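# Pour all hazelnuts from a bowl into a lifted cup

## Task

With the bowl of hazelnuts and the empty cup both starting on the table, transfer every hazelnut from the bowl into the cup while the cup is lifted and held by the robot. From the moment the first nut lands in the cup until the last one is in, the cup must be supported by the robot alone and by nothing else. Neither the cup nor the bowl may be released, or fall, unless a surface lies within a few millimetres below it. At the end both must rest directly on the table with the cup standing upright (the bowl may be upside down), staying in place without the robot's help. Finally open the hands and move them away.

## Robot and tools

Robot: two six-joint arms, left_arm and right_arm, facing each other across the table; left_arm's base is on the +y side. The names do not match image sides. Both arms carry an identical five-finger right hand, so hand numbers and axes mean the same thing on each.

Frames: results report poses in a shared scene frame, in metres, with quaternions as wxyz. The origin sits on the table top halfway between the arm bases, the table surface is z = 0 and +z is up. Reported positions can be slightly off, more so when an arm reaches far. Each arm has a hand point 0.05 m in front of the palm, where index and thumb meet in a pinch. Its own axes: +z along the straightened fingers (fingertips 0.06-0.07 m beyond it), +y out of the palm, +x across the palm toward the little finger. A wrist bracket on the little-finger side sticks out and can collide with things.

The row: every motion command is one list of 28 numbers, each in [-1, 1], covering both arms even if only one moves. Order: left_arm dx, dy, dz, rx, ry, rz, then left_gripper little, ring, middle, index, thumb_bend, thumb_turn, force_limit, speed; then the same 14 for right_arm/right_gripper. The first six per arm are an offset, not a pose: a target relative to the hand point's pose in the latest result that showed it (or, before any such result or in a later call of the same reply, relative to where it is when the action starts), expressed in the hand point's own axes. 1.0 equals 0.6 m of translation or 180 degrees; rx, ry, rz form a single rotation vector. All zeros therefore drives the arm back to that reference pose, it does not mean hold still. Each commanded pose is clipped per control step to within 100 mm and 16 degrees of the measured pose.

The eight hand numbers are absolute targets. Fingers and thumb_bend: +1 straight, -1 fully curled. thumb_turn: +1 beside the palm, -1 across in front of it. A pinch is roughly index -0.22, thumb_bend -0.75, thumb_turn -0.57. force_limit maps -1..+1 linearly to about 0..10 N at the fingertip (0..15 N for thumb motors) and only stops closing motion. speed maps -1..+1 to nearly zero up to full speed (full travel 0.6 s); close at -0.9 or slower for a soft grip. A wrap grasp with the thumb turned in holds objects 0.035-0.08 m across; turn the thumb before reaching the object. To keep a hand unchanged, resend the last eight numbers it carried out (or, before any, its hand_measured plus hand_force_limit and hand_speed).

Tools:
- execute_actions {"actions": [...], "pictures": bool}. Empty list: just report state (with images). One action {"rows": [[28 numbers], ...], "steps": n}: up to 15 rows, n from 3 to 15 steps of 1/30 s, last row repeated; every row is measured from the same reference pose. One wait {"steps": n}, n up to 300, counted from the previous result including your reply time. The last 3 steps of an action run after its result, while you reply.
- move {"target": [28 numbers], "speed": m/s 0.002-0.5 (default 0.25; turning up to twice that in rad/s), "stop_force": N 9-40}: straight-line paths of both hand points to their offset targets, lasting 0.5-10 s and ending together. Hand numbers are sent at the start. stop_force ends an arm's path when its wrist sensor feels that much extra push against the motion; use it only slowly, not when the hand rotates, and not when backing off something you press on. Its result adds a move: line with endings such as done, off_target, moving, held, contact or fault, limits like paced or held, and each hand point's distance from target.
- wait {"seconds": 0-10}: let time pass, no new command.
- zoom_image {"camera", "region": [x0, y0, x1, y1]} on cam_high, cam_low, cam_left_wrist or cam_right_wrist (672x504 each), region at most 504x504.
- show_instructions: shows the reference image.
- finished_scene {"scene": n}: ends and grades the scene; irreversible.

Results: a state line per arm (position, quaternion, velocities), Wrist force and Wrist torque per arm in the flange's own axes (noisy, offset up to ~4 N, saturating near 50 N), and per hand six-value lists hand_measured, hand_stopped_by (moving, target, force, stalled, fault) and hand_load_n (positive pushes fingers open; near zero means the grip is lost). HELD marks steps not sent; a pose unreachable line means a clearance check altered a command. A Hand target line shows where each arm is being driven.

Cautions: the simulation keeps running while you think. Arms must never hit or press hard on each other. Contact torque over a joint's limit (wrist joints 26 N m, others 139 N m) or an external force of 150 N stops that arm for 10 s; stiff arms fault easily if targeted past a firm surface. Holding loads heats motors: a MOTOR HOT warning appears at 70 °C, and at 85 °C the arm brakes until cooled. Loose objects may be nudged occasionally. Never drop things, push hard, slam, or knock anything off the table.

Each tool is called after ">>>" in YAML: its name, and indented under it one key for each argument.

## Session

>>> execute_actions:
  actions: []

Scene clock: 0.00 s of 6600.00 s.
left_arm: end_effector_position=(+0.2298, +0.4174, +0.4694) hand_measured=(+1.000, +1.000, +1.000, +1.000, +1.000, +1.000) hand_load_n=(+0.0, +0.0, +0.0, +0.0, +0.0, +0.0) hand_stopped_by=(target, target, target, target, target, target) hand_force_limit=0.00 hand_speed=-0.80 end_effector_quat_wxyz=(+0.001, +0.359, +0.933, -0.001) end_effector_velocity=(-0.000, +0.000, +0.000) end_effector_angular_velocity=(-0.000, +0.000, +0.000) | right_arm: end_effector_position=(+0.1323, -0.2752, +0.4837) hand_measured=(+1.000, +1.000, +1.000, +1.000, +1.000, +1.000) hand_load_n=(+0.0, +0.0, +0.0, +0.0, +0.0, +0.0) hand_stopped_by=(target, target, target, target, target, target) hand_force_limit=0.00 hand_speed=-0.80 end_effector_quat_wxyz=(+0.011, -0.327, +0.945, +0.001) end_effector_velocity=(+0.000, -0.000, +0.000) end_effector_angular_velocity=(+0.000, -0.001, -0.001)
Joint positions: left_arm=[ 0.559 -1.721  1.364  1.926  1.572 -1.892] | right_arm=[-1.193 -1.746  1.341  1.954  1.568 -1.877]
Joint velocities: left_arm=[-0.001 -0.     0.     0.     0.    -0.001] | right_arm=[-0.001 -0.001 -0.    -0.    -0.     0.   ]
Motor temperatures (°C, as the motors report them): left_arm=[24 26 25 36 31 31] | right_arm=[27 27 25 34 32 30]
Wrist force (N, on the end effector, along its own x y z axes, offset not removed): no reading
Wrist torque (N m, same axes, about the end effector's origin, offset not removed): no reading
Hand target (left_arm): +0.230, +0.417, +0.469; +0.001, +0.359, +0.933, -0.001
Hand target (right_arm): +0.132, -0.275, +0.484; +0.011, -0.327, +0.945, +0.001

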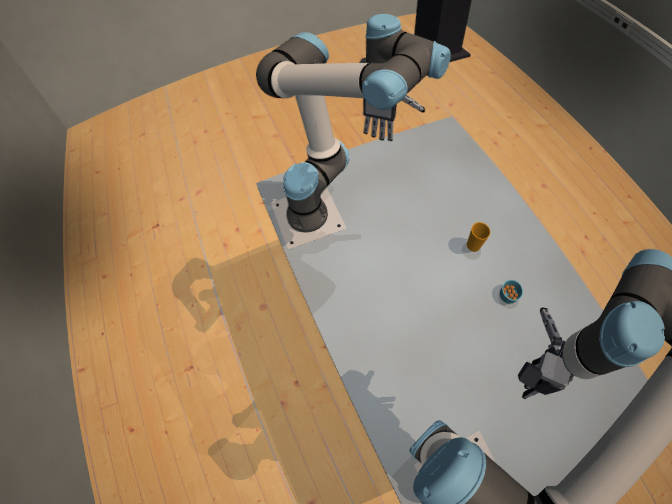

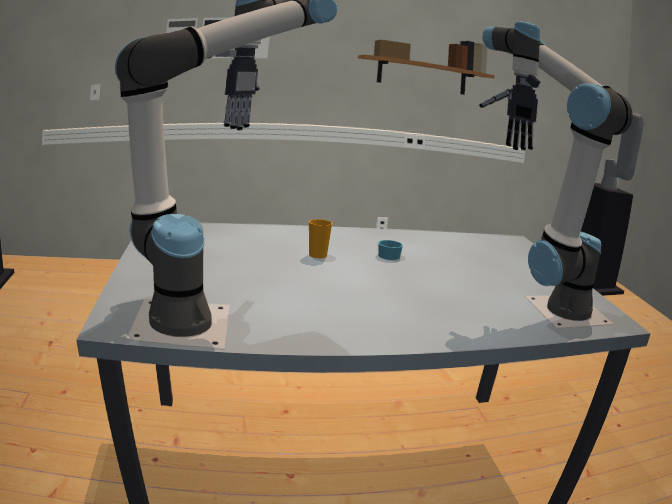

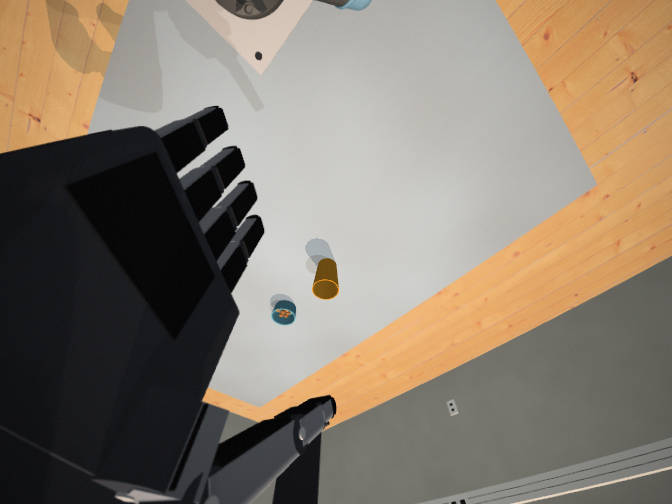

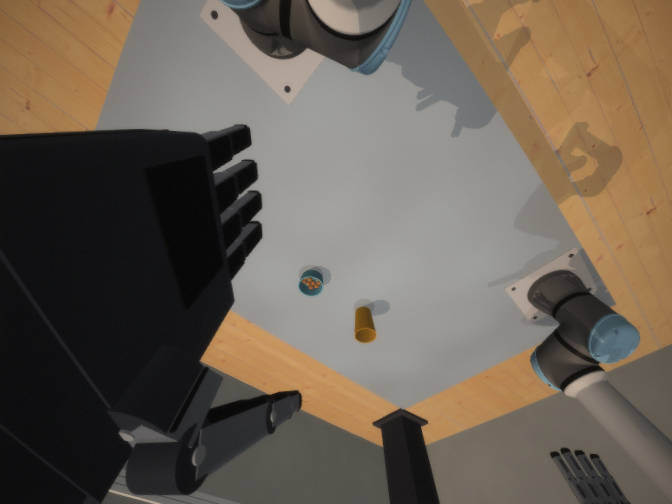

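>>> move:
  target: [0,0,0.1,0,0,0.96,1,1,1,1,1,-1,0,0,0,0,0.1,0,0,0.97,1,1,1,1,1,-1,0,0]
  speed: 0.5

>>> move:
  target: [0.33,0.15,0.35,0,0.5,0,1,1,1,1,1,-1,0,0,0.4,0.15,0.37,0,0.49,0,1,1,1,1,1,-1,0,0]
  speed: 0.4

>>> move:
  target: [-0.24,0,-0.12,0,0,0,1,1,1,1,1,-1,0,0,-0.27,0,-0.08,0,0,0,1,1,1,1,1,-1,0,0]

Scene clock: 3.93 s of 6600.00 s.
left_arm: end_effector_position=(+0.2295, +0.4172, +0.4094) hand_measured=(+1.000, +1.000, +1.000, +1.000, +1.000, -1.000) hand_load_n=(+0.0, +0.0, +0.0, +0.0, +0.0, +0.0) hand_stopped_by=(target, target, target, target, target, target) hand_force_limit=0.00 hand_speed=0.00 end_effector_quat_wxyz=(+0.001, +0.954, -0.299, +0.001) end_effector_velocity=(-0.001, -0.000, -0.000) end_effector_angular_velocity=(-0.002, +0.003, -0.013) | right_arm: end_effector_position=(+0.1336, -0.2743, +0.4237) hand_measured=(+1.000, +1.000, +1.000, +1.000, +1.000, -1.000) hand_load_n=(+0.0, +0.0, +0.0, +0.0, +0.0, +0.0) hand_stopped_by=(target, target, target, target, target, target) hand_force_limit=0.00 hand_speed=0.00 end_effector_quat_wxyz=(-0.001, +0.928, +0.372, +0.011) end_effector_velocity=(+0.000, +0.000, +0.000) end_effector_angular_velocity=(+0.000, -0.004, -0.015)
Joint positions: left_arm=[ 1.051 -1.497  1.309  1.757  1.572  1.615] | right_arm=[-0.681 -1.507  1.277  1.78   1.579  1.681]
Joint velocities: left_arm=[-0.001  0.001  0.    -0.     0.003  0.012] | right_arm=[ 0.     0.001 -0.002 -0.002  0.003  0.015]
Motor temperatures (°C, as the motors report them): left_arm=[24 26 25 36 31 31] | right_arm=[27 27 25 34 32 30]
Wrist force (N, on the end effector, along its own x y z axes, offset not removed): left_arm=[0.0 -1.8 -1.2] | right_arm=[-1.0 -1.9 -2.4]
Wrist torque (N m, same axes, about the end effector's origin, offset not removed): left_arm=[-0.26 0.08 0.07] | right_arm=[-0.03 0.21 -0.29]
Hand target (left_arm): +0.230, +0.417, +0.409; +0.001, +0.954, -0.300, +0.000
Hand target (right_arm): +0.134, -0.274, +0.424; -0.001, +0.929, +0.371, +0.011
Off the commanded pose (left_arm): 0.000 m, 0 deg.
Off the commanded pose (right_arm): 0.000 m, 0 deg.
Kept back: nothing.
move: done

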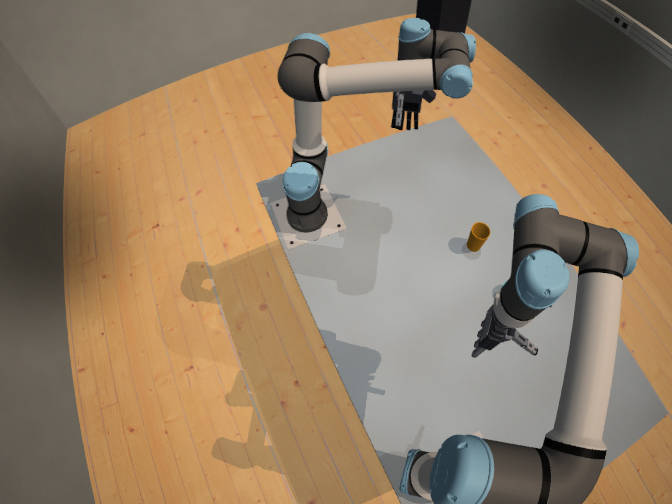

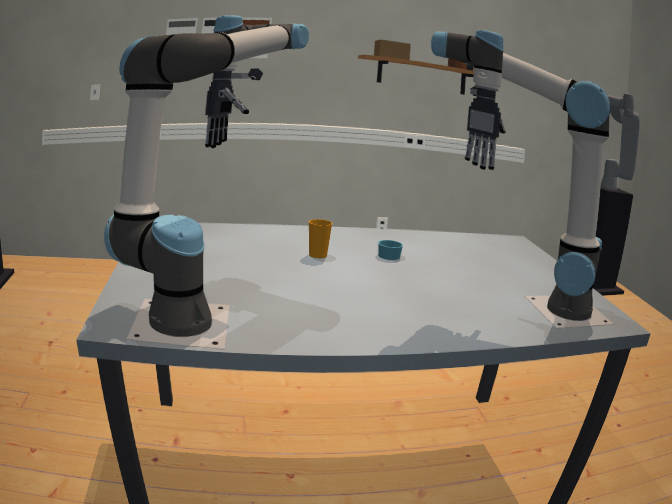

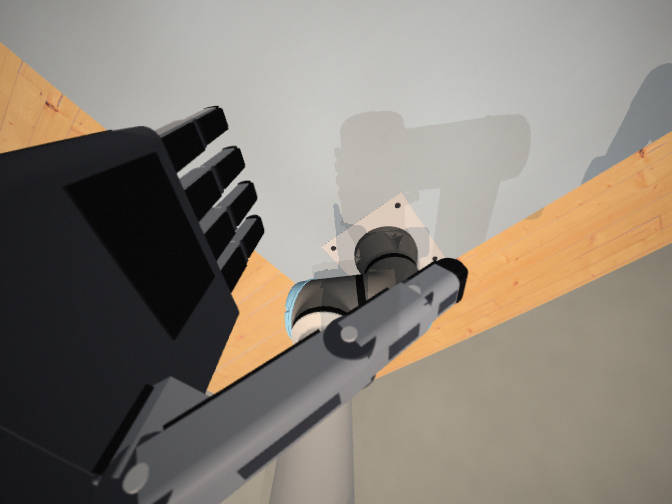

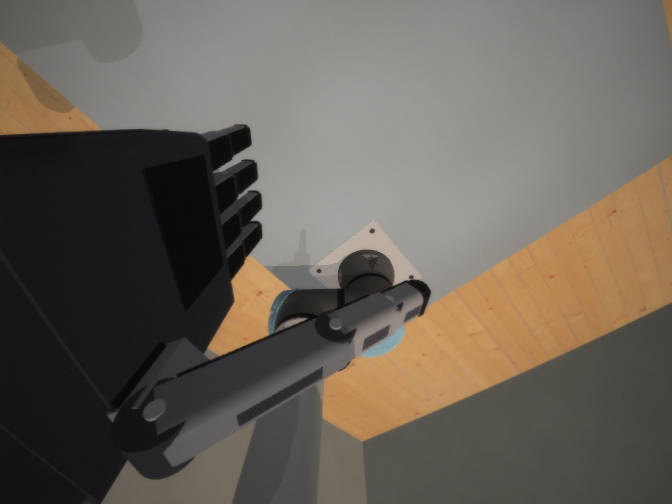

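Scene clock: 6.67 s of 6600.00 s.
left_arm: end_effector_position=(+0.3406, +0.2300, +0.2000) hand_measured=(+1.000, +1.000, +1.000, +1.000, +1.000, -1.000) hand_load_n=(+0.0, +0.0, +0.0, +0.0, +0.0, +0.0) hand_stopped_by=(target, target, target, target, target, target) hand_force_limit=0.00 hand_speed=0.00 end_effector_quat_wxyz=(+0.212, +0.675, -0.210, +0.675) end_effector_velocity=(+0.001, -0.002, -0.001) end_effector_angular_velocity=(-0.008, -0.011, -0.002) | right_arm: end_effector_position=(+0.3739, -0.1720, +0.2077) hand_measured=(+1.000, +1.000, +1.000, +1.000, +1.000, -1.000) hand_load_n=(+0.0, +0.0, +0.0, +0.0, +0.0, +0.0) hand_stopped_by=(target, target, target, target, target, target) hand_force_limit=0.00 hand_speed=0.00 end_effector_quat_wxyz=(-0.259, +0.659, +0.266, +0.654) end_effector_velocity=(+0.001, +0.001, -0.000) end_effector_angular_velocity=(+0.007, -0.010, +0.001)
Joint positions: left_arm=[ 0.645 -1.848  2.509 -0.662  1.208  1.569] | right_arm=[-1.028 -1.739  2.4   -0.651  1.335  1.561]
Joint velocities: left_arm=[ 0.     0.01   0.007 -0.032  0.003  0.004] | right_arm=[-0.     0.008  0.005 -0.025 -0.001  0.001]
Motor temperatures (°C, as the motors report them): left_arm=[24 26 25 36 31 31] | right_arm=[27 27 25 34 32 30]
Wrist force (N, on the end effector, along its own x y z axes, offset not removed): left_arm=[-0.3 -1.4 0.9] | right_arm=[-0.1 -0.6 -0.4]
Wrist torque (N m, same axes, about the end effector's origin, offset not removed): left_arm=[-0.29 0.03 0.01] | right_arm=[0.07 0.04 -0.09]
Hand target (left_arm): +0.341, +0.230, +0.200; +0.212, +0.675, -0.210, +0.675
Hand target (right_arm): +0.374, -0.172, +0.208; -0.259, +0.659, +0.266, +0.654
Off the commanded pose (left_arm): 0.000 m, 0 deg.
Off the commanded pose (right_arm): 0.001 m, 0 deg.
Kept back: nothing.
move: done

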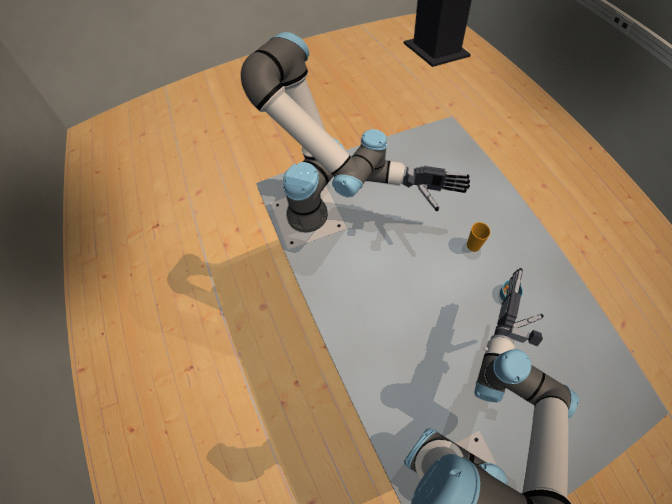

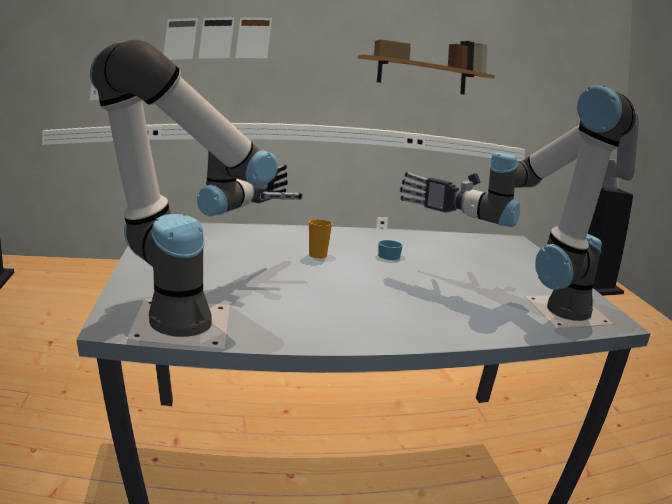

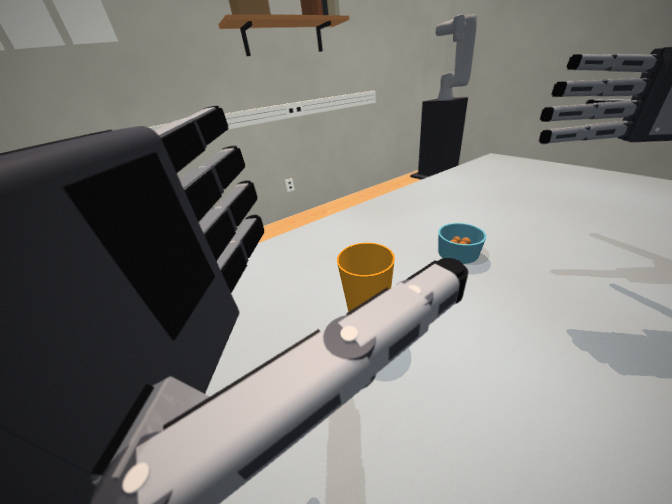

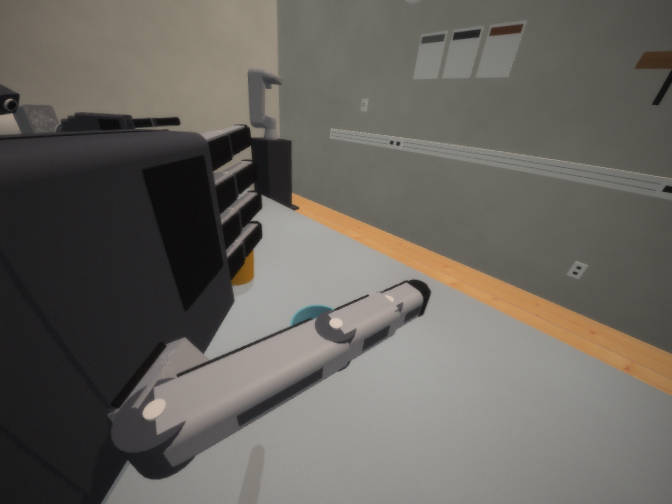

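Scene clock: 8.00 s of 6600.00 s.
left_arm: end_effector_position=(+0.3061, +0.2559, +0.1195) hand_measured=(+1.000, +1.000, +1.000, +1.000, +1.000, -1.000) hand_load_n=(+0.0, +0.0, +0.0, +0.0, +0.0, +0.0) hand_stopped_by=(target, target, target, target, target, target) hand_force_limit=0.00 hand_speed=0.00 end_effector_quat_wxyz=(+0.210, +0.681, -0.216, +0.667) end_effector_velocity=(-0.000, -0.001, +0.001) end_effector_angular_velocity=(-0.001, -0.001, -0.003) | right_arm: end_effector_position=(+0.3384, -0.2070, +0.0462) hand_measured=(+1.000, +1.000, +1.000, +1.000, +1.000, -1.000) hand_load_n=(+0.0, +0.0, +0.0, +0.0, +0.0, +0.0) hand_stopped_by=(target, target, target, target, target, target) hand_force_limit=0.00 hand_speed=0.00 end_effector_quat_wxyz=(-0.258, +0.660, +0.266, +0.653) end_effector_velocity=(+0.001, +0.001, -0.002) end_effector_angular_velocity=(+0.011, -0.014, +0.003)
Joint positions: left_arm=[ 0.562 -1.745  2.725 -0.957  1.13   1.563] | right_arm=[-1.096 -1.266  2.698 -1.419  1.268  1.56 ]
Joint velocities: left_arm=[-0.002 -0.001 -0.    -0.     0.001  0.   ] | right_arm=[-0.001  0.034  0.005 -0.058 -0.004  0.003]
Motor temperatures (°C, as the motors report them): left_arm=[24 26 25 36 31 31] | right_arm=[27 27 25 34 32 30]
Wrist force (N, on the end effector, along its own x y z axes, offset not removed): left_arm=[0.4 -1.3 -0.1] | right_arm=[-1.0 0.6 -1.6]
Wrist torque (N m, same axes, about the end effector's origin, offset not removed): left_arm=[-0.27 -0.04 0.05] | right_arm=[0.46 0.25 -0.15]
Hand target (left_arm): +0.306, +0.256, +0.119; +0.210, +0.681, -0.216, +0.667
Hand target (right_arm): +0.339, -0.207, +0.046; -0.259, +0.659, +0.266, +0.654
Off the commanded pose (left_arm): 0.070 m, 1 deg.
Off the commanded pose (right_arm): 0.000 m, 0 deg.
Kept back: nothing.
move: held (left_arm); limits=held; held on 22 of 40 steps (left_arm), including the last (left_arm)
pose unreachable (left arm): on one or more control steps of this call this arm could not follow its commanded pose, so it was not sent that pose on those steps. On the call's last step it was still not sent that pose. It may still have moved: this result reports where it is.
cause: the commanded pose would bring two parts of the arm too close to each other (joints 3 (elbow) to 5 (wrist 2) lie between them).

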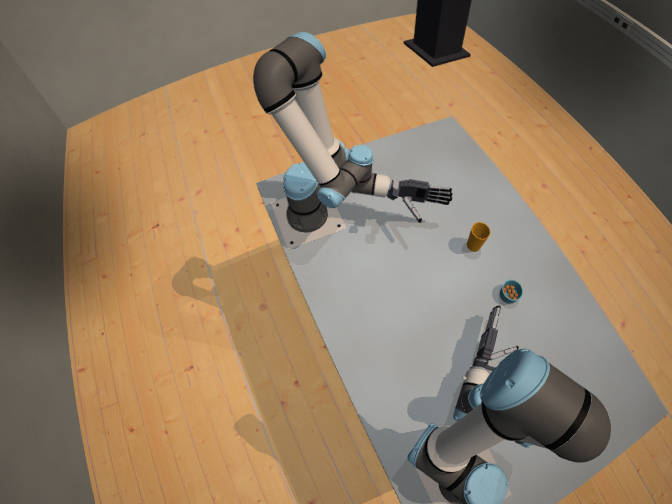

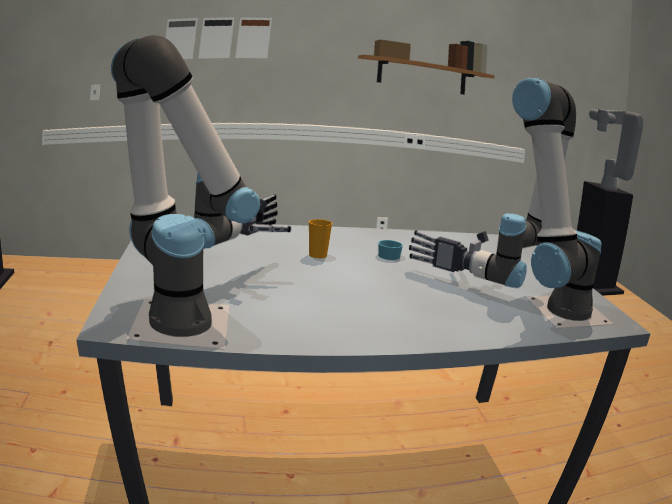

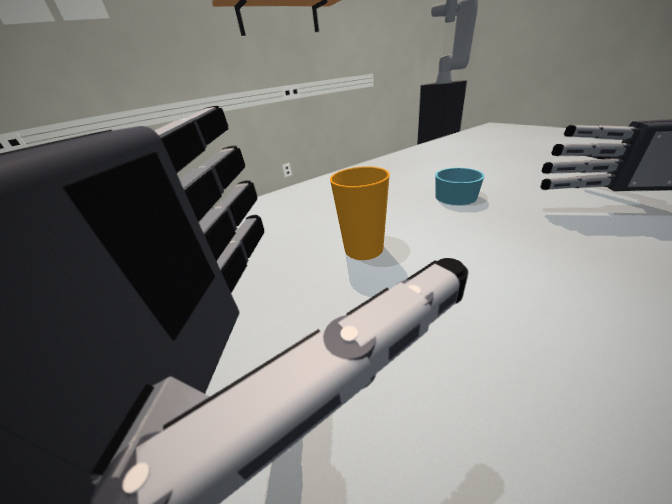

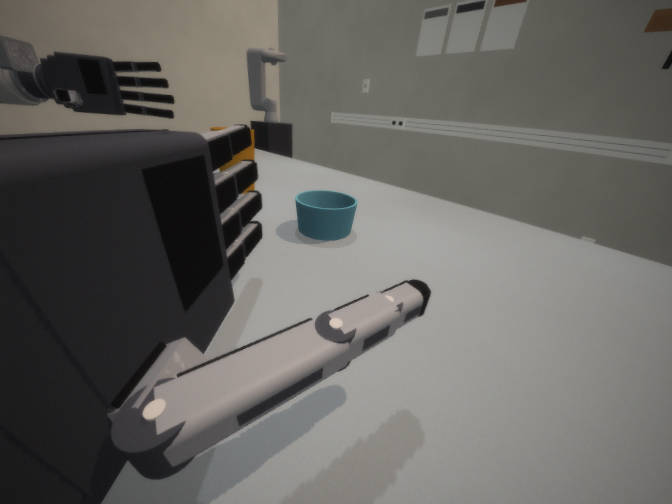

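Yaw left 15° toward the cup.

>>> move:
  target: [-0.11,0,0.12,-0.085,0.007,0,1,1,1,1,1,-1,0,0,-0.04,0,0.14,0,-0.01,0,1,1,1,1,1,-1,0,0]
  speed: 0.12

Scene clock: 12.23 s of 6600.00 s.
left_arm: end_effector_position=(+0.3638, +0.2155, +0.0522) hand_measured=(+1.000, +1.000, +1.000, +1.000, +1.000, -1.000) hand_load_n=(+0.0, +0.0, +0.0, +0.0, +0.0, +0.0) hand_stopped_by=(target, target, target, target, target, target) hand_force_limit=0.00 hand_speed=0.00 end_effector_quat_wxyz=(+0.300, +0.640, -0.300, +0.640) end_effector_velocity=(+0.001, -0.001, -0.000) end_effector_angular_velocity=(-0.004, -0.002, -0.012) | right_arm: end_effector_position=(+0.3991, -0.1494, +0.0211) hand_measured=(+1.000, +1.000, +1.000, +1.000, +1.000, -1.000) hand_load_n=(+0.0, +0.0, +0.0, +0.0, +0.0, +0.0) hand_stopped_by=(target, target, target, target, target, target) hand_force_limit=0.00 hand_speed=0.00 end_effector_quat_wxyz=(-0.254, +0.670, +0.270, +0.643) end_effector_velocity=(-0.001, +0.001, +0.000) end_effector_angular_velocity=(-0.001, -0.002, +0.003)
Joint positions: left_arm=[ 0.968 -1.189  2.457 -1.268  1.801  1.571] | right_arm=[-1.002 -1.112  2.447 -1.291  1.362  1.555]
Joint velocities: left_arm=[ 0.009  0.01  -0.008 -0.006  0.021 -0.002] | right_arm=[ 0.003 -0.     0.    -0.001 -0.001 -0.002]
Motor temperatures (°C, as the motors report them): left_arm=[24 26 25 36 31 31] | right_arm=[27 27 25 34 32 30]
Wrist force (N, on the end effector, along its own x y z axes, offset not removed): left_arm=[-1.0 -1.0 -0.7] | right_arm=[1.6 0.2 0.4]
Wrist torque (N m, same axes, about the end effector's origin, offset not removed): left_arm=[-0.22 0.24 0.05] | right_arm=[0.15 -0.29 0.06]
Hand target (left_arm): +0.364, +0.215, +0.052; +0.301, +0.640, -0.301, +0.640
Hand target (right_arm): +0.399, -0.149, +0.021; -0.254, +0.670, +0.270, +0.643
Off the commanded pose (left_arm): 0.000 m, 0 deg.
Off the commanded pose (right_arm): 0.000 m, 0 deg.
Kept back: nothing.
move: done

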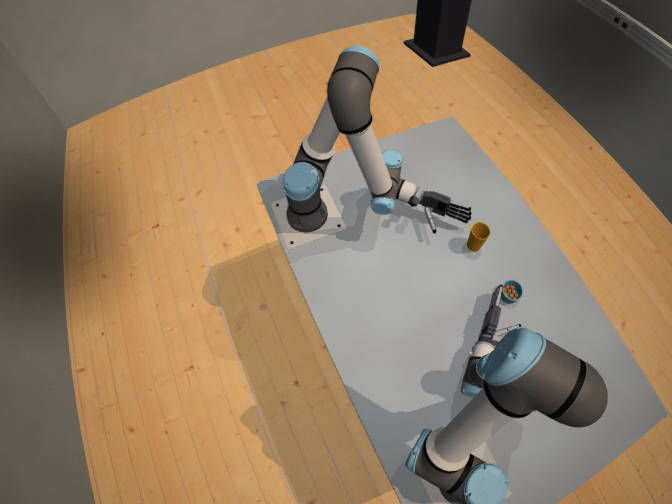

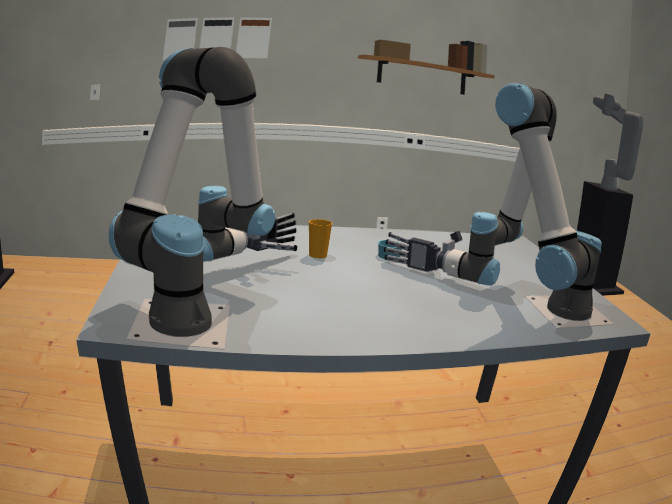

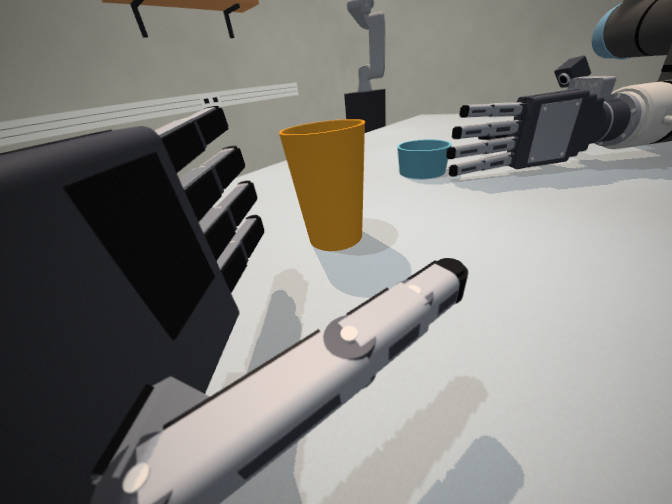

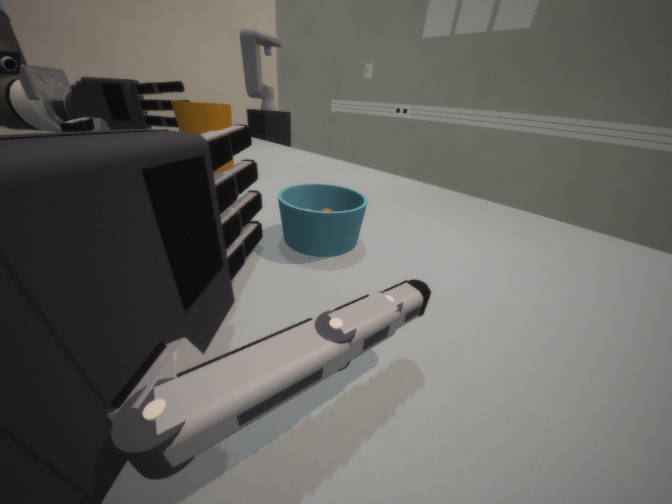

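>>> move:
  target: [0.008,0,0.23,0,0,0,1,1,1,1,1,-1,0,0,0.004,0,0.165,0,0,0,1,1,1,1,1,-1,0,0]
  speed: 0.07

Scene clock: 14.87 s of 6600.00 s.
left_arm: end_effector_position=(+0.4518, +0.1094, +0.0570) hand_measured=(+1.000, +1.000, +1.000, +1.000, +1.000, -1.000) hand_load_n=(+0.0, +0.0, +0.0, +0.0, +0.0, +0.0) hand_stopped_by=(target, target, target, target, target, target) hand_force_limit=0.00 hand_speed=0.00 end_effector_quat_wxyz=(+0.300, +0.640, -0.300, +0.640) end_effector_velocity=(+0.001, -0.002, +0.000) end_effector_angular_velocity=(-0.001, -0.000, -0.000) | right_arm: end_effector_position=(+0.4707, -0.0813, +0.0191) hand_measured=(+1.000, +1.000, +1.000, +1.000, +1.000, -1.000) hand_load_n=(+0.0, +0.0, +0.0, +0.0, +0.0, +0.0) hand_stopped_by=(target, target, target, target, target, target) hand_force_limit=0.00 hand_speed=0.00 end_effector_quat_wxyz=(-0.254, +0.670, +0.270, +0.643) end_effector_velocity=(+0.001, +0.001, +0.000) end_effector_angular_velocity=(+0.002, -0.001, +0.000)
Joint positions: left_arm=[ 0.89  -1.05   2.118 -1.069  1.724  1.571] | right_arm=[-0.947 -1.001  2.166 -1.12   1.417  1.557]
Joint velocities: left_arm=[-0.001  0.002 -0.006  0.003 -0.001 -0.001] | right_arm=[ 0.001  0.002 -0.005  0.001  0.001  0.001]
Motor temperatures (°C, as the motors report them): left_arm=[24 26 25 36 31 31] | right_arm=[27 27 25 34 32 30]
Wrist force (N, on the end effector, along its own x y z axes, offset not removed): left_arm=[-2.6 -3.2 0.3] | right_arm=[0.9 1.9 -2.3]
Wrist torque (N m, same axes, about the end effector's origin, offset not removed): left_arm=[-0.69 0.57 -0.11] | right_arm=[0.56 -0.10 -0.05]
Hand target (left_arm): +0.452, +0.109, +0.057; +0.300, +0.640, -0.300, +0.640
Hand target (right_arm): +0.471, -0.081, +0.019; -0.254, +0.670, +0.270, +0.643
Off the commanded pose (left_arm): 0.000 m, 0 deg.
Off the commanded pose (right_arm): 0.000 m, 0 deg.
Kept back: nothing.
move: done

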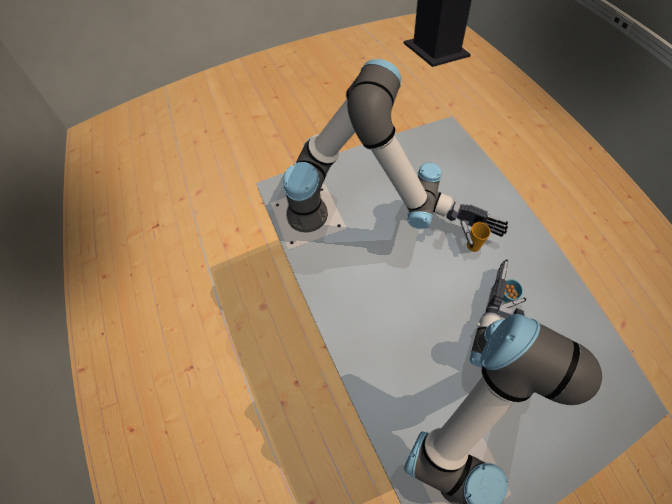

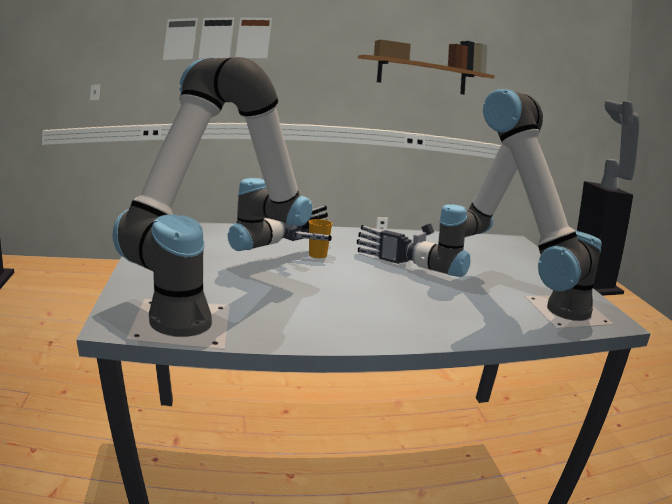

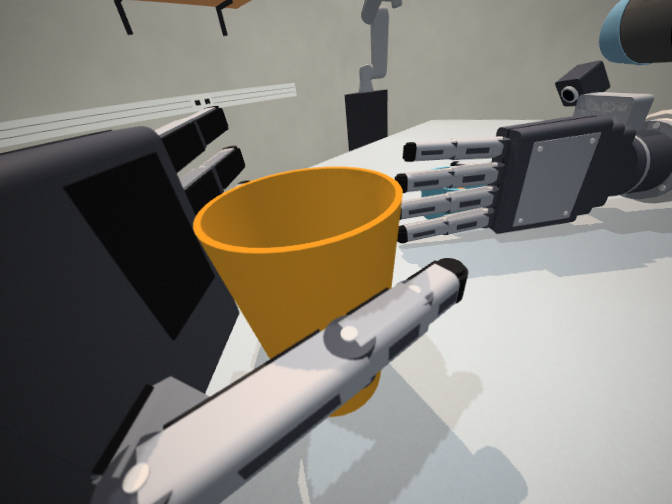

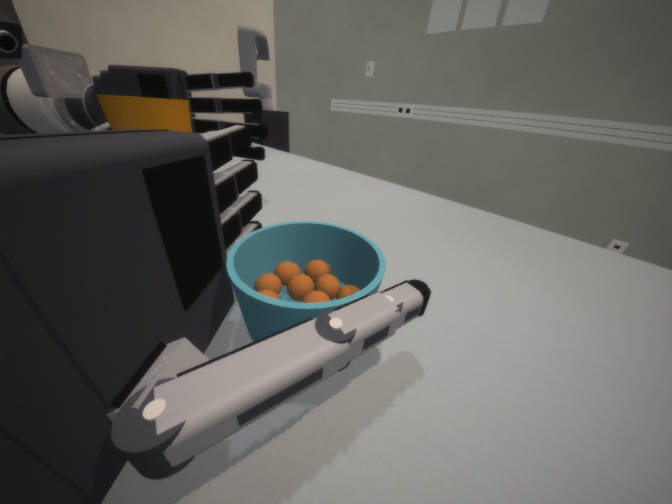

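>>> move:
  target: [-0.022,0.01,0,0,0,0,1,1,1,1,1,-1,0,0,0,0,0,0,0,0,1,1,-0.2,-0.6,-0.5,-1,0.2,-0.6]
  speed: 0.03

>>> move:
  target: [0,0,0,0,0,0,1,-0.6,-0.6,-0.6,-0.5,-1,0.2,-0.6,0.42,0,0,0,0.02,0,1,1,-0.2,-0.6,-0.5,-1,0.2,-0.6]
  speed: 0.12

>>> move:
  target: [0.08,0,0.05,-0.09,0,0,1,-0.6,-0.6,-0.6,-0.5,-1,0.2,-0.6,0,-0.3,0.22,0,0,0.22,1,1,-0.2,-0.6,-0.5,-1,0.2,-0.6]
  speed: 0.08

Scene clock: 16.47 s of 6600.00 s.
left_arm: end_effector_position=(+0.4472, +0.1056, +0.0438) hand_measured=(+1.000, +1.000, +1.000, +1.000, +1.000, -1.000) hand_load_n=(+0.0, +0.0, +0.0, +0.0, +0.0, +0.0) hand_stopped_by=(target, target, target, target, target, target) hand_force_limit=0.00 hand_speed=0.00 end_effector_quat_wxyz=(+0.300, +0.640, -0.300, +0.640) end_effector_velocity=(+0.000, -0.000, +0.001) end_effector_angular_velocity=(-0.001, -0.001, -0.000) | right_arm: end_effector_position=(+0.4707, -0.0813, +0.0191) hand_measured=(+1.000, +1.000, +0.316, +0.274, +0.612, -1.000) hand_load_n=(+0.0, +0.0, +4.0, +9.5, +16.0, +0.5) hand_stopped_by=(target, target, force, force, force, target) hand_force_limit=0.20 hand_speed=-0.60 end_effector_quat_wxyz=(-0.254, +0.670, +0.270, +0.643) end_effector_velocity=(-0.001, -0.000, -0.001) end_effector_angular_velocity=(-0.002, +0.002, +0.000)
Joint positions: left_arm=[ 0.875 -1.021  2.128 -1.107  1.709  1.571] | right_arm=[-0.947 -1.001  2.166 -1.12   1.417  1.557]
Joint velocities: left_arm=[-0.    -0.001 -0.    -0.     0.    -0.   ] | right_arm=[ 0.     0.     0.001  0.002 -0.    -0.001]
Motor temperatures (°C, as the motors report them): left_arm=[24 26 25 36 31 31] | right_arm=[27 27 25 34 32 30]
Wrist force (N, on the end effector, along its own x y z axes, offset not removed): left_arm=[-1.4 -0.4 0.5] | right_arm=[-0.2 0.0 -0.8]
Wrist torque (N m, same axes, about the end effector's origin, offset not removed): left_arm=[-0.07 0.32 -0.03] | right_arm=[0.09 -0.07 -0.11]
Hand target (left_arm): +0.447, +0.106, +0.044; +0.300, +0.640, -0.300, +0.640
Hand target (right_arm): +0.471, -0.081, +0.019; -0.254, +0.670, +0.270, +0.643
Off the commanded pose (left_arm): 0.000 m, 0 deg.
Off the commanded pose (right_arm): 0.000 m, 0 deg.
Kept back: nothing.
move: done

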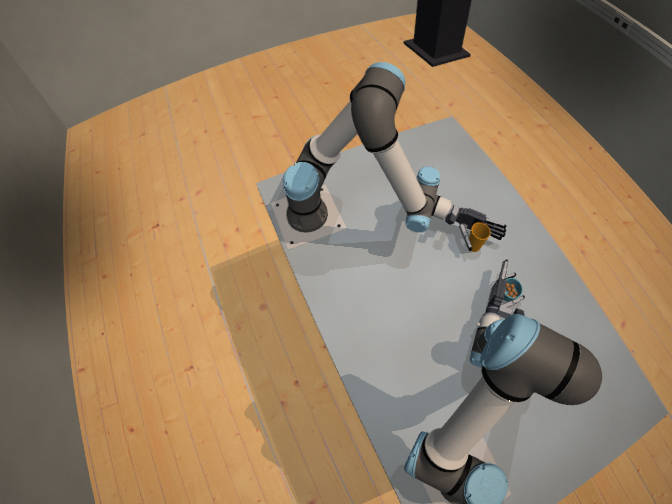

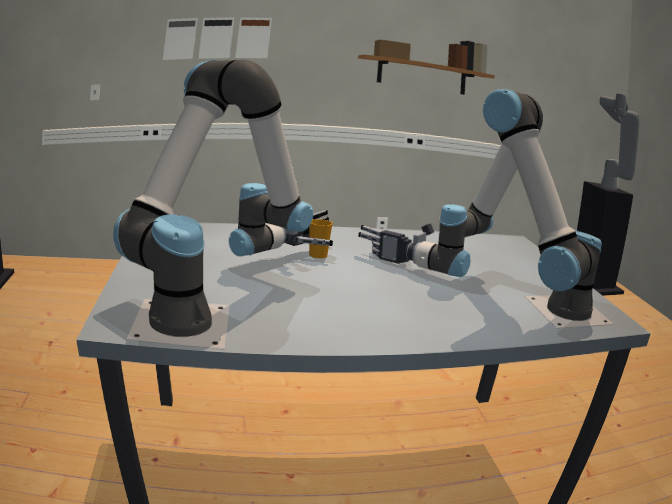

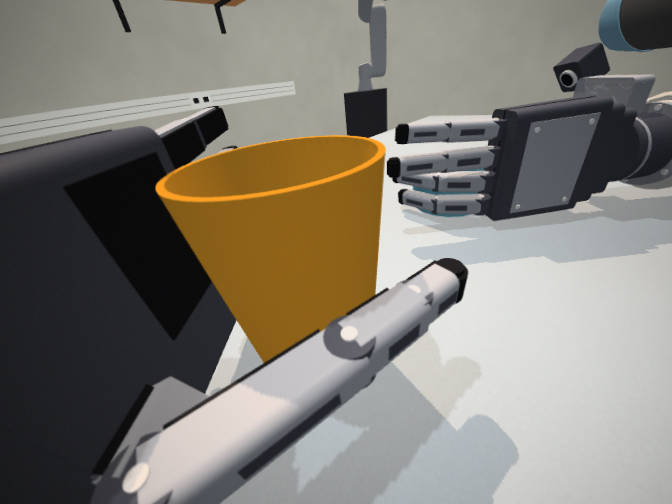

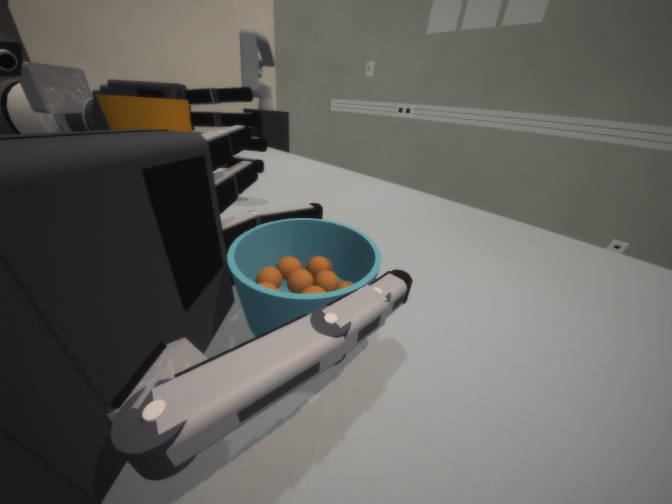

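Scene clock: 19.07 s of 6600.00 s.
left_arm: end_effector_position=(+0.4472, +0.1056, +0.0438) hand_measured=(+1.000, +0.050, +0.004, -0.038, +0.390, -1.000) hand_load_n=(+0.0, +2.5, +4.5, +9.0, +13.5, +1.5) hand_stopped_by=(target, force, force, force, force, target) hand_force_limit=0.20 hand_speed=-0.60 end_effector_quat_wxyz=(+0.300, +0.640, -0.300, +0.640) end_effector_velocity=(+0.000, +0.001, -0.000) end_effector_angular_velocity=(+0.001, -0.000, +0.001) | right_arm: end_effector_position=(+0.4777, -0.0726, +0.2710) hand_measured=(+1.000, +1.000, +0.316, +0.274, +0.612, -1.000) hand_load_n=(+0.0, +0.0, +4.0, +9.5, +16.0, +0.5) hand_stopped_by=(target, target, force, force, force, target) hand_force_limit=0.20 hand_speed=-0.60 end_effector_quat_wxyz=(-0.263, +0.650, +0.262, +0.664) end_effector_velocity=(-0.000, +0.001, +0.003) end_effector_angular_velocity=(-0.000, -0.002, +0.001)
Joint positions: left_arm=[ 0.875 -1.021  2.128 -1.107  1.709  1.571] | right_arm=[-0.94  -1.468  1.97  -0.522  1.423  1.567]
Joint velocities: left_arm=[ 0.001 -0.     0.001  0.    -0.     0.001] | right_arm=[ 0.001 -0.003 -0.005  0.006  0.    -0.001]
Motor temperatures (°C, as the motors report them): left_arm=[24 26 25 36 31 31] | right_arm=[27 27 25 34 32 30]
Wrist force (N, on the end effector, along its own x y z axes, offset not removed): left_arm=[0.4 -1.4 0.6] | right_arm=[0.4 -0.6 -1.1]
Wrist torque (N m, same axes, about the end effector's origin, offset not removed): left_arm=[-0.34 0.13 0.05] | right_arm=[0.12 -0.25 -0.02]
Hand target (left_arm): +0.447, +0.106, +0.044; +0.300, +0.640, -0.300, +0.640
Hand target (right_arm): +0.478, -0.073, +0.271; -0.263, +0.650, +0.262, +0.664
Off the commanded pose (left_arm): 0.000 m, 0 deg.
Off the commanded pose (right_arm): 0.000 m, 0 deg.
Kept back: nothing.
move: done

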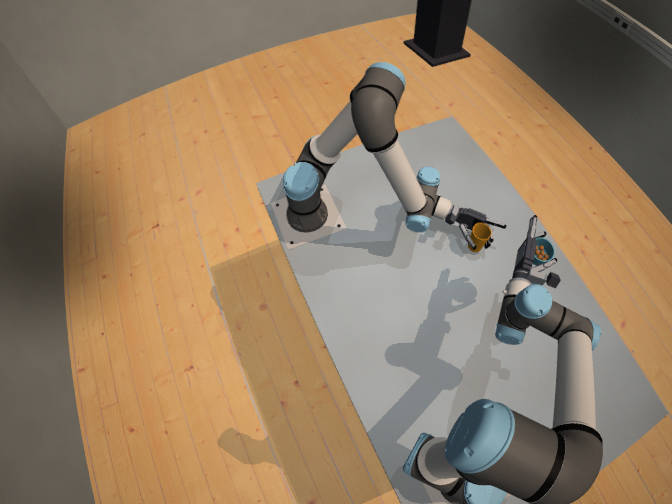

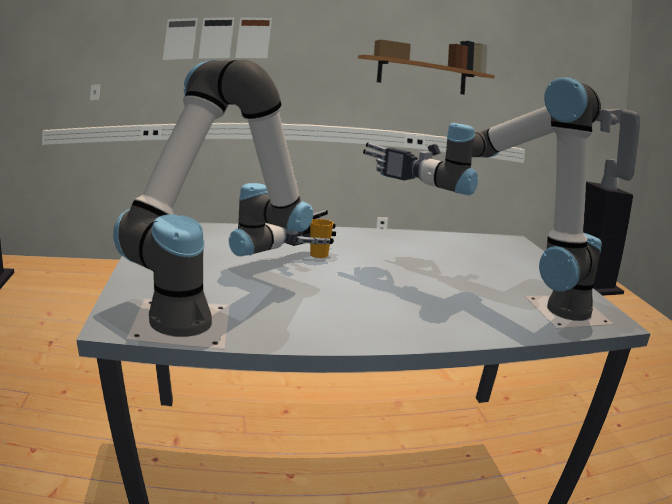

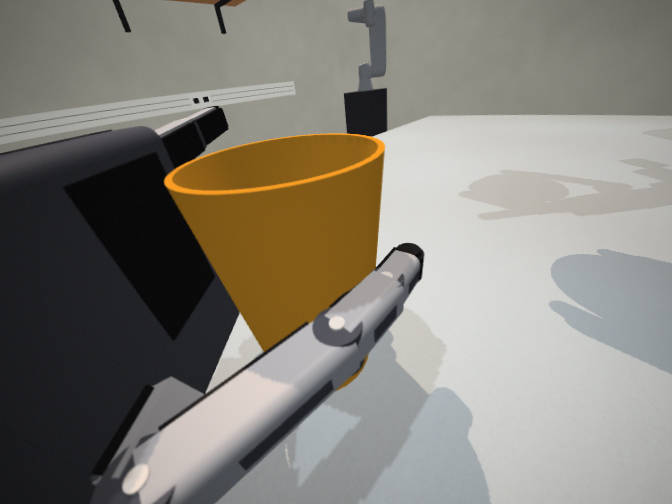

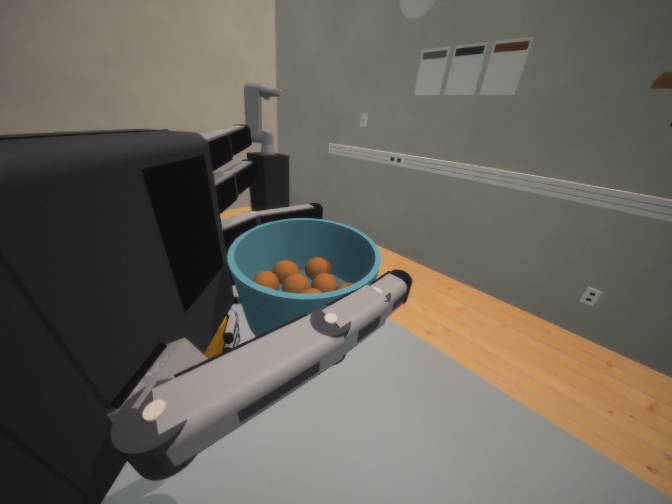

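Scene clock: 23.80 s of 6600.00 s.
left_arm: end_effector_position=(+0.4664, +0.0825, +0.0917) hand_measured=(+1.000, +0.050, +0.004, -0.038, +0.390, -1.000) hand_load_n=(+0.0, +2.5, +4.5, +9.0, +13.5, +2.0) hand_stopped_by=(target, force, force, force, force, target) hand_force_limit=0.20 hand_speed=-0.60 end_effector_quat_wxyz=(+0.388, +0.591, -0.387, +0.592) end_effector_velocity=(+0.001, +0.000, +0.001) end_effector_angular_velocity=(-0.000, -0.000, -0.001) | right_arm: end_effector_position=(+0.4492, +0.1486, +0.2723) hand_measured=(+1.000, +1.000, +0.316, +0.274, +0.612, -1.000) hand_load_n=(+0.0, +0.0, +4.0, +9.5, +16.0, +0.5) hand_stopped_by=(target, target, force, force, force, target) hand_force_limit=0.20 hand_speed=-0.60 end_effector_quat_wxyz=(-0.472, +0.700, +0.027, +0.536) end_effector_velocity=(+0.000, +0.002, +0.000) end_effector_angular_velocity=(+0.004, +0.005, +0.000)
Joint positions: left_arm=[ 0.999 -1.002  1.867 -0.866  2.115  1.571] | right_arm=[-0.633 -1.114  1.412 -0.317  1.731  2.252]
Joint velocities: left_arm=[ 0.002  0.001 -0.004  0.003  0.003 -0.   ] | right_arm=[ 0.002  0.005 -0.008  0.005  0.001  0.006]
Motor temperatures (°C, as the motors report them): left_arm=[24 26 25 36 31 31] | right_arm=[27 27 25 34 32 30]
Wrist force (N, on the end effector, along its own x y z axes, offset not removed): left_arm=[1.1 -1.0 1.2] | right_arm=[0.3 -0.6 -4.3]
Wrist torque (N m, same axes, about the end effector's origin, offset not removed): left_arm=[-0.29 -0.23 0.13] | right_arm=[0.17 -0.02 0.00]
Hand target (left_arm): +0.466, +0.082, +0.092; +0.388, +0.591, -0.388, +0.592
Hand target (right_arm): +0.449, +0.149, +0.272; -0.472, +0.700, +0.026, +0.536
Off the commanded pose (left_arm): 0.000 m, 0 deg.
Off the commanded pose (right_arm): 0.000 m, 0 deg.
Kept back: nothing.
move: done

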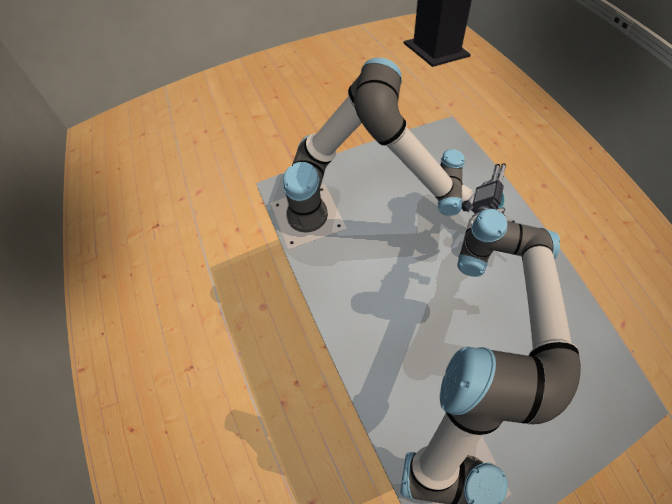

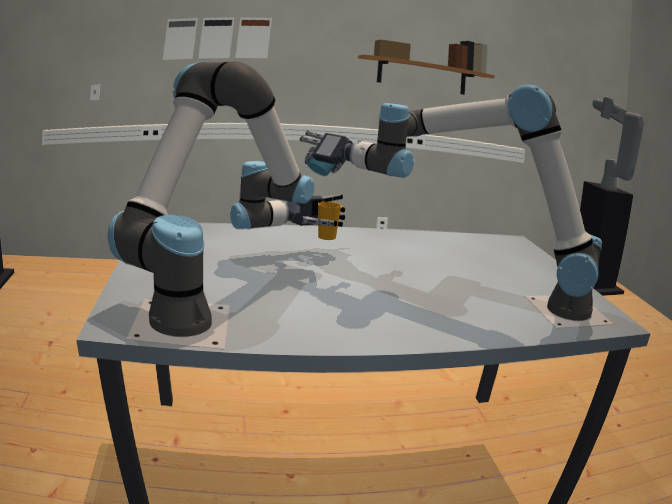

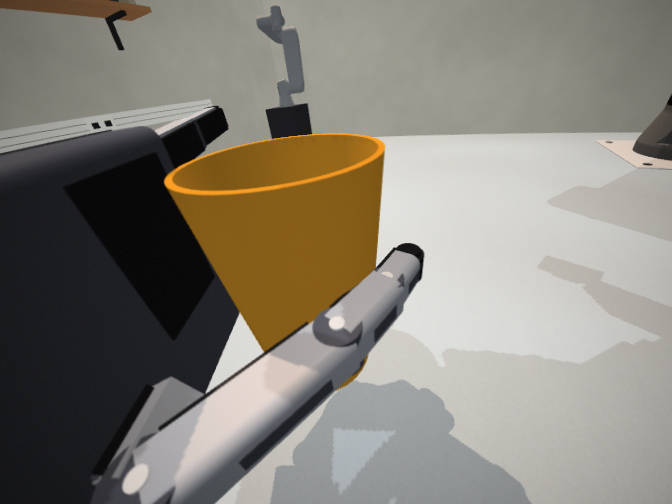

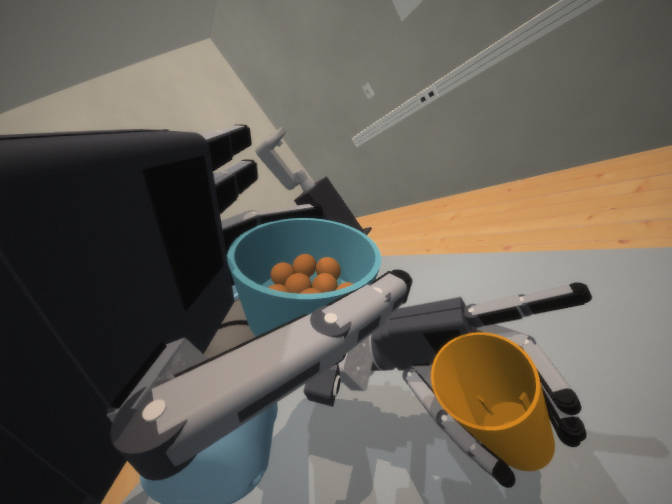

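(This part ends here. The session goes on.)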